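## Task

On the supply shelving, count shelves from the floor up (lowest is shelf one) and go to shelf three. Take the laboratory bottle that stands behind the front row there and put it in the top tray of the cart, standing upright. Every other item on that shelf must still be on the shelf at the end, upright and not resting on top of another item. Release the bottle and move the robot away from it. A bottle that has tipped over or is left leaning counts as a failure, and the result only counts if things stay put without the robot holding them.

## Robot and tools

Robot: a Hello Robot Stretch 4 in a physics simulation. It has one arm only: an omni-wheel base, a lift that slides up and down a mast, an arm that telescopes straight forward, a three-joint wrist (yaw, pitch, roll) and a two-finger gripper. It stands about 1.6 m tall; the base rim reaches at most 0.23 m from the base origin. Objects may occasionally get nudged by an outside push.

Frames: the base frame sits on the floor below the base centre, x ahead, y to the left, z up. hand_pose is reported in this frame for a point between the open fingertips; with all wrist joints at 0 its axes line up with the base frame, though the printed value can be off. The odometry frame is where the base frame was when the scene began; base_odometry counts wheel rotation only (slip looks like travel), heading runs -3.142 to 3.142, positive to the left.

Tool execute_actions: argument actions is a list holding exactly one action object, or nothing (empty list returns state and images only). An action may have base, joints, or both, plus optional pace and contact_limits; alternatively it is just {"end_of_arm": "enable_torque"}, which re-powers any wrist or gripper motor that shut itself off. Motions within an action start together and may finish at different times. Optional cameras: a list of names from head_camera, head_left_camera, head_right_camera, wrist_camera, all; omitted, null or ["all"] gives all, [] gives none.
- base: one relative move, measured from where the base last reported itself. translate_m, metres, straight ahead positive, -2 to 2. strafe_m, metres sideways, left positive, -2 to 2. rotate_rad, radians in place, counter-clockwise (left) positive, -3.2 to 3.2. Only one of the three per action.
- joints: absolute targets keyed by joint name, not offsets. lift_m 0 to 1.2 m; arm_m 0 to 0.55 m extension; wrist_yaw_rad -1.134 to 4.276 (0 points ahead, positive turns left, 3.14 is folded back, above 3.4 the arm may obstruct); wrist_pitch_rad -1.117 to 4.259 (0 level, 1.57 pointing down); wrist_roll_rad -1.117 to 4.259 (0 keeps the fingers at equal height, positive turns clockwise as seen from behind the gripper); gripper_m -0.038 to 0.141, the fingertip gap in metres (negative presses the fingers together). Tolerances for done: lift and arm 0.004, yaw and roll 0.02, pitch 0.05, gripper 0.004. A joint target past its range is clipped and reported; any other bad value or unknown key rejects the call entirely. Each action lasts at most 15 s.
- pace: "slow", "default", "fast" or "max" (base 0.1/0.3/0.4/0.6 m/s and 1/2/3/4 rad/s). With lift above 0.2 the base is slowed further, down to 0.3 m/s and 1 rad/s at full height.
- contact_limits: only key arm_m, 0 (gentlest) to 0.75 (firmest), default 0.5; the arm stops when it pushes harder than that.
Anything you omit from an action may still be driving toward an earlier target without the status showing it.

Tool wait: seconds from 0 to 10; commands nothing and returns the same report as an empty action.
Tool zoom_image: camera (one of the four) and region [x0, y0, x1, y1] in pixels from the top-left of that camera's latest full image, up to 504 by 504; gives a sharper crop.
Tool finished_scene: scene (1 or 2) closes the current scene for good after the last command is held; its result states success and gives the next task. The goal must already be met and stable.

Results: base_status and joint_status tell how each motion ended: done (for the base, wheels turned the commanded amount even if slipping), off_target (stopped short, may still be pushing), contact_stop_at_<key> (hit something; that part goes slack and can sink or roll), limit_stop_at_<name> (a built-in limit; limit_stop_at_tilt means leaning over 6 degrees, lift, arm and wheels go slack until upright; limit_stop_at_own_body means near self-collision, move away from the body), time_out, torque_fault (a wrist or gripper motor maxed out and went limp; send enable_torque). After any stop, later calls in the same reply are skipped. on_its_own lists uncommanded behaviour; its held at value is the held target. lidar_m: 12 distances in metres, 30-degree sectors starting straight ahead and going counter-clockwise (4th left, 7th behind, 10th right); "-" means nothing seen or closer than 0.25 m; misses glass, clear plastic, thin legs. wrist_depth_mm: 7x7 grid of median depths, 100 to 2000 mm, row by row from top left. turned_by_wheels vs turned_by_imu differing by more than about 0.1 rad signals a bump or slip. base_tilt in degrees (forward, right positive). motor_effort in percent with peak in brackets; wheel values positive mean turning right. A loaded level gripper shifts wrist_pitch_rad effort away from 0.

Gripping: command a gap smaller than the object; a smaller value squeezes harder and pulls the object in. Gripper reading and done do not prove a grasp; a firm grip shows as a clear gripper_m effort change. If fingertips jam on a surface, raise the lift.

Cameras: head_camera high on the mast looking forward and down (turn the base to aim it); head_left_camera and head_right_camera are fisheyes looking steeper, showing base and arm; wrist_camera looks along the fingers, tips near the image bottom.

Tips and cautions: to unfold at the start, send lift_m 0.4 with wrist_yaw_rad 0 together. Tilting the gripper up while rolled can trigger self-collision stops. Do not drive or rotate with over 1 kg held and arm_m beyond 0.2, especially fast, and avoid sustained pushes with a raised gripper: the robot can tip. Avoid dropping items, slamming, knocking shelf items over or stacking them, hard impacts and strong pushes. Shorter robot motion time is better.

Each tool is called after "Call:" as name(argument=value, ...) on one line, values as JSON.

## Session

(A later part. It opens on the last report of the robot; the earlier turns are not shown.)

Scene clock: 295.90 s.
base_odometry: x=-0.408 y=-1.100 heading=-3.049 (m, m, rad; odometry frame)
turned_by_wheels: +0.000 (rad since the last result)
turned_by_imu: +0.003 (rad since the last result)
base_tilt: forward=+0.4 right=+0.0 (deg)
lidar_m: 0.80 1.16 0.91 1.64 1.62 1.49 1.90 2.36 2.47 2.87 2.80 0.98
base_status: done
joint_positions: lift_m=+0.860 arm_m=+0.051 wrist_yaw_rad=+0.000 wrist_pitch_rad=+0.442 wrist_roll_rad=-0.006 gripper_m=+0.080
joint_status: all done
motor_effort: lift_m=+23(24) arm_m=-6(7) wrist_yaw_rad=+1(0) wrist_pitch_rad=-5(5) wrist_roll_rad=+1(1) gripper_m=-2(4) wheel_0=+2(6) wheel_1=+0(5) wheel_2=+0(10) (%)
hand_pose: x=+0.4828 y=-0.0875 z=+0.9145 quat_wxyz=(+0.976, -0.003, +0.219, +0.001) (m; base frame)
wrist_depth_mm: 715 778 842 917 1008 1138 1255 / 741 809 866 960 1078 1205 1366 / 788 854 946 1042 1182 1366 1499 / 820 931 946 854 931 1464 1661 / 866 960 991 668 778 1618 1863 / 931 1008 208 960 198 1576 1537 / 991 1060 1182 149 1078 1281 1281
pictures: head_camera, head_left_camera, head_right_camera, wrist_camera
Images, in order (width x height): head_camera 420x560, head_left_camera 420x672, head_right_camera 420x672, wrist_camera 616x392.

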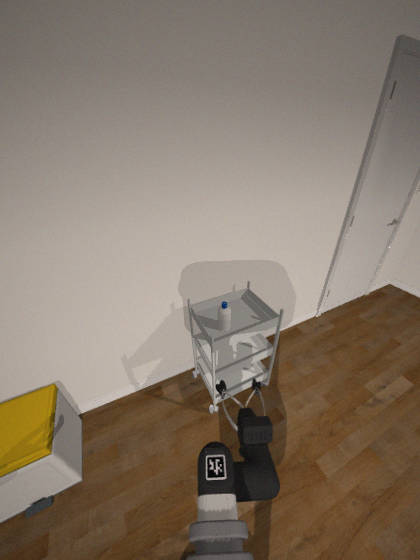

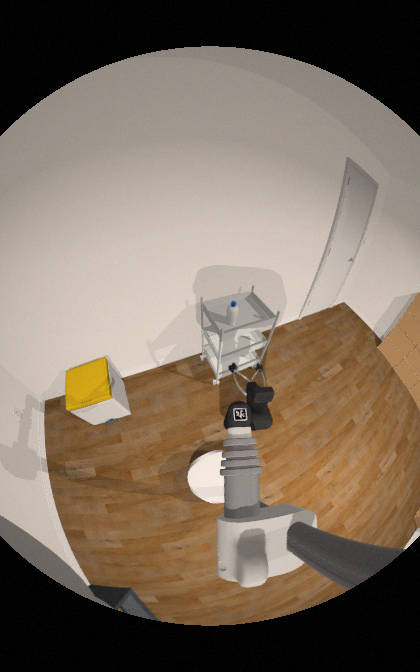

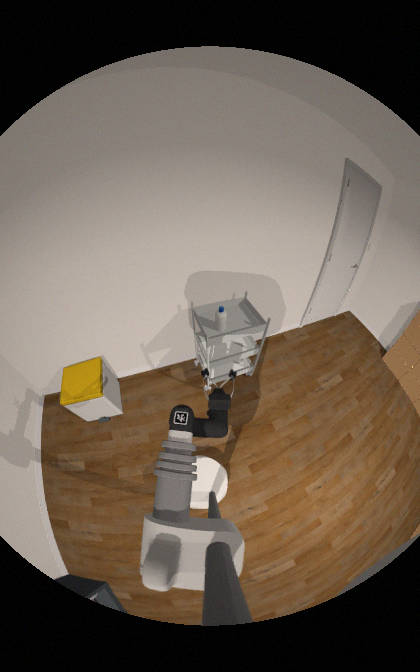

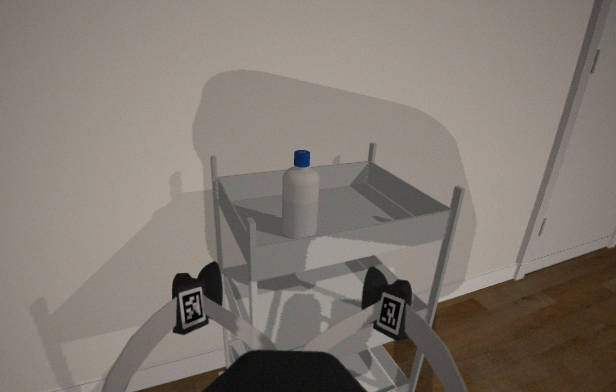

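Call:
execute_actions(actions=[{"base": {"rotate_rad": 1.7}, "pace": "max"}], cameras=["head_left_camera", "head_right_camera"])

Scene clock: 305.23 s.
base_odometry: x=-0.408 y=-1.100 heading=-1.349 (m, m, rad; odometry frame)
turned_by_wheels: +1.700 (rad since the last result)
turned_by_imu: +1.737 (rad since the last result)
base_tilt: forward=+0.4 right=+0.0 (deg)
lidar_m: 1.62 1.62 1.49 2.60 2.36 2.84 2.82 2.38 0.88 0.81 1.05 0.90
base_status: done
joint_positions: lift_m=+0.860 arm_m=+0.051 wrist_yaw_rad=+0.000 wrist_pitch_rad=+0.442 wrist_roll_rad=-0.006 gripper_m=+0.080
joint_status: not commanded
motor_effort: lift_m=+23(23) arm_m=-6(6) wrist_yaw_rad=+0(2) wrist_pitch_rad=-4(5) wrist_roll_rad=+1(1) gripper_m=-2(2) wheel_0=+0(6) wheel_1=+0(6) wheel_2=+0(6) (%)
hand_pose: x=+0.4828 y=-0.0874 z=+0.9145 quat_wxyz=(+0.976, -0.003, +0.219, +0.001) (m; base frame)
wrist_depth_mm: 1078 1138 1205 1281 1336 1281 1008 / 1118 1205 1281 1397 1464 1308 1042 / 1182 1308 1366 1464 1576 1336 1060 / 1255 1336 1464 1499 1661 1366 1060 / 1366 1499 1537 1708 1756 1397 1098 / 1336 1464 210 1537 198 904 931 / 1229 1229 1255 149 1229 788 759
pictures: head_left_camera, head_right_camera
Images, in order (width x height): head_left_camera 420x672, head_right_camera 420x672.

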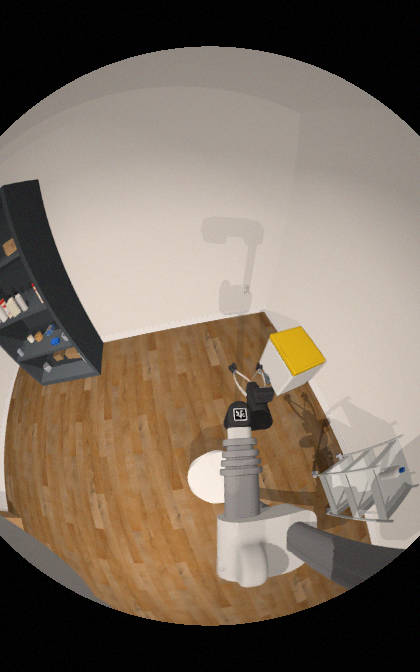

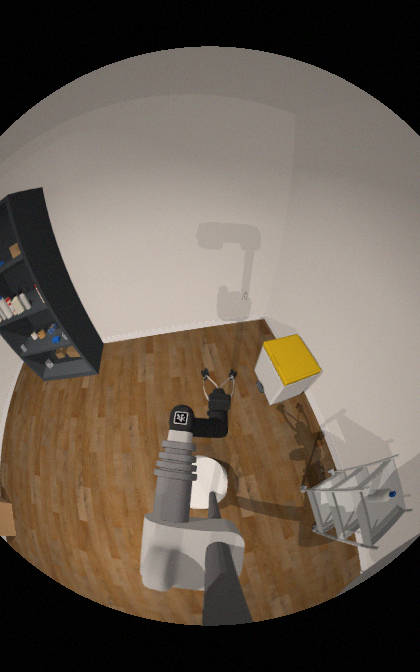

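Call:
zoom_image(camera="head_right_camera", region=[0, 250, 80, 350])

Call:
zoom_image(camera="head_right_camera", region=[300, 440, 420, 560])

Region (0, 250, 80, 350) of head_right_camera's 420x672 image, scaled by 5.040, with more detail than that image has; it fills the left 403 columns of this view, and the rest is white.

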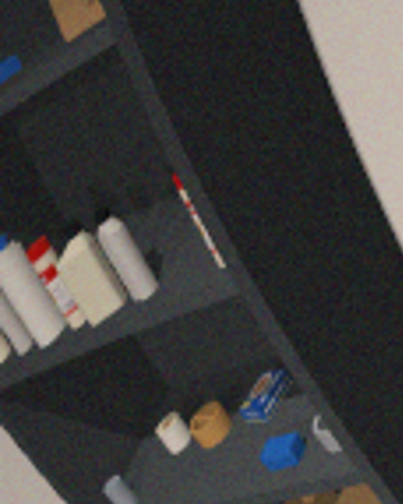

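Region (300, 440, 420, 560) of head_right_camera's 420x672 image, scaled by 4.200, with more detail than that image has.

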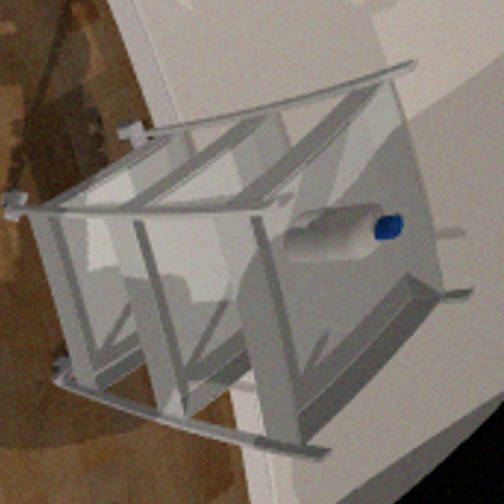

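Call:
finished_scene(scene=1)

The scene is finished: the task was done.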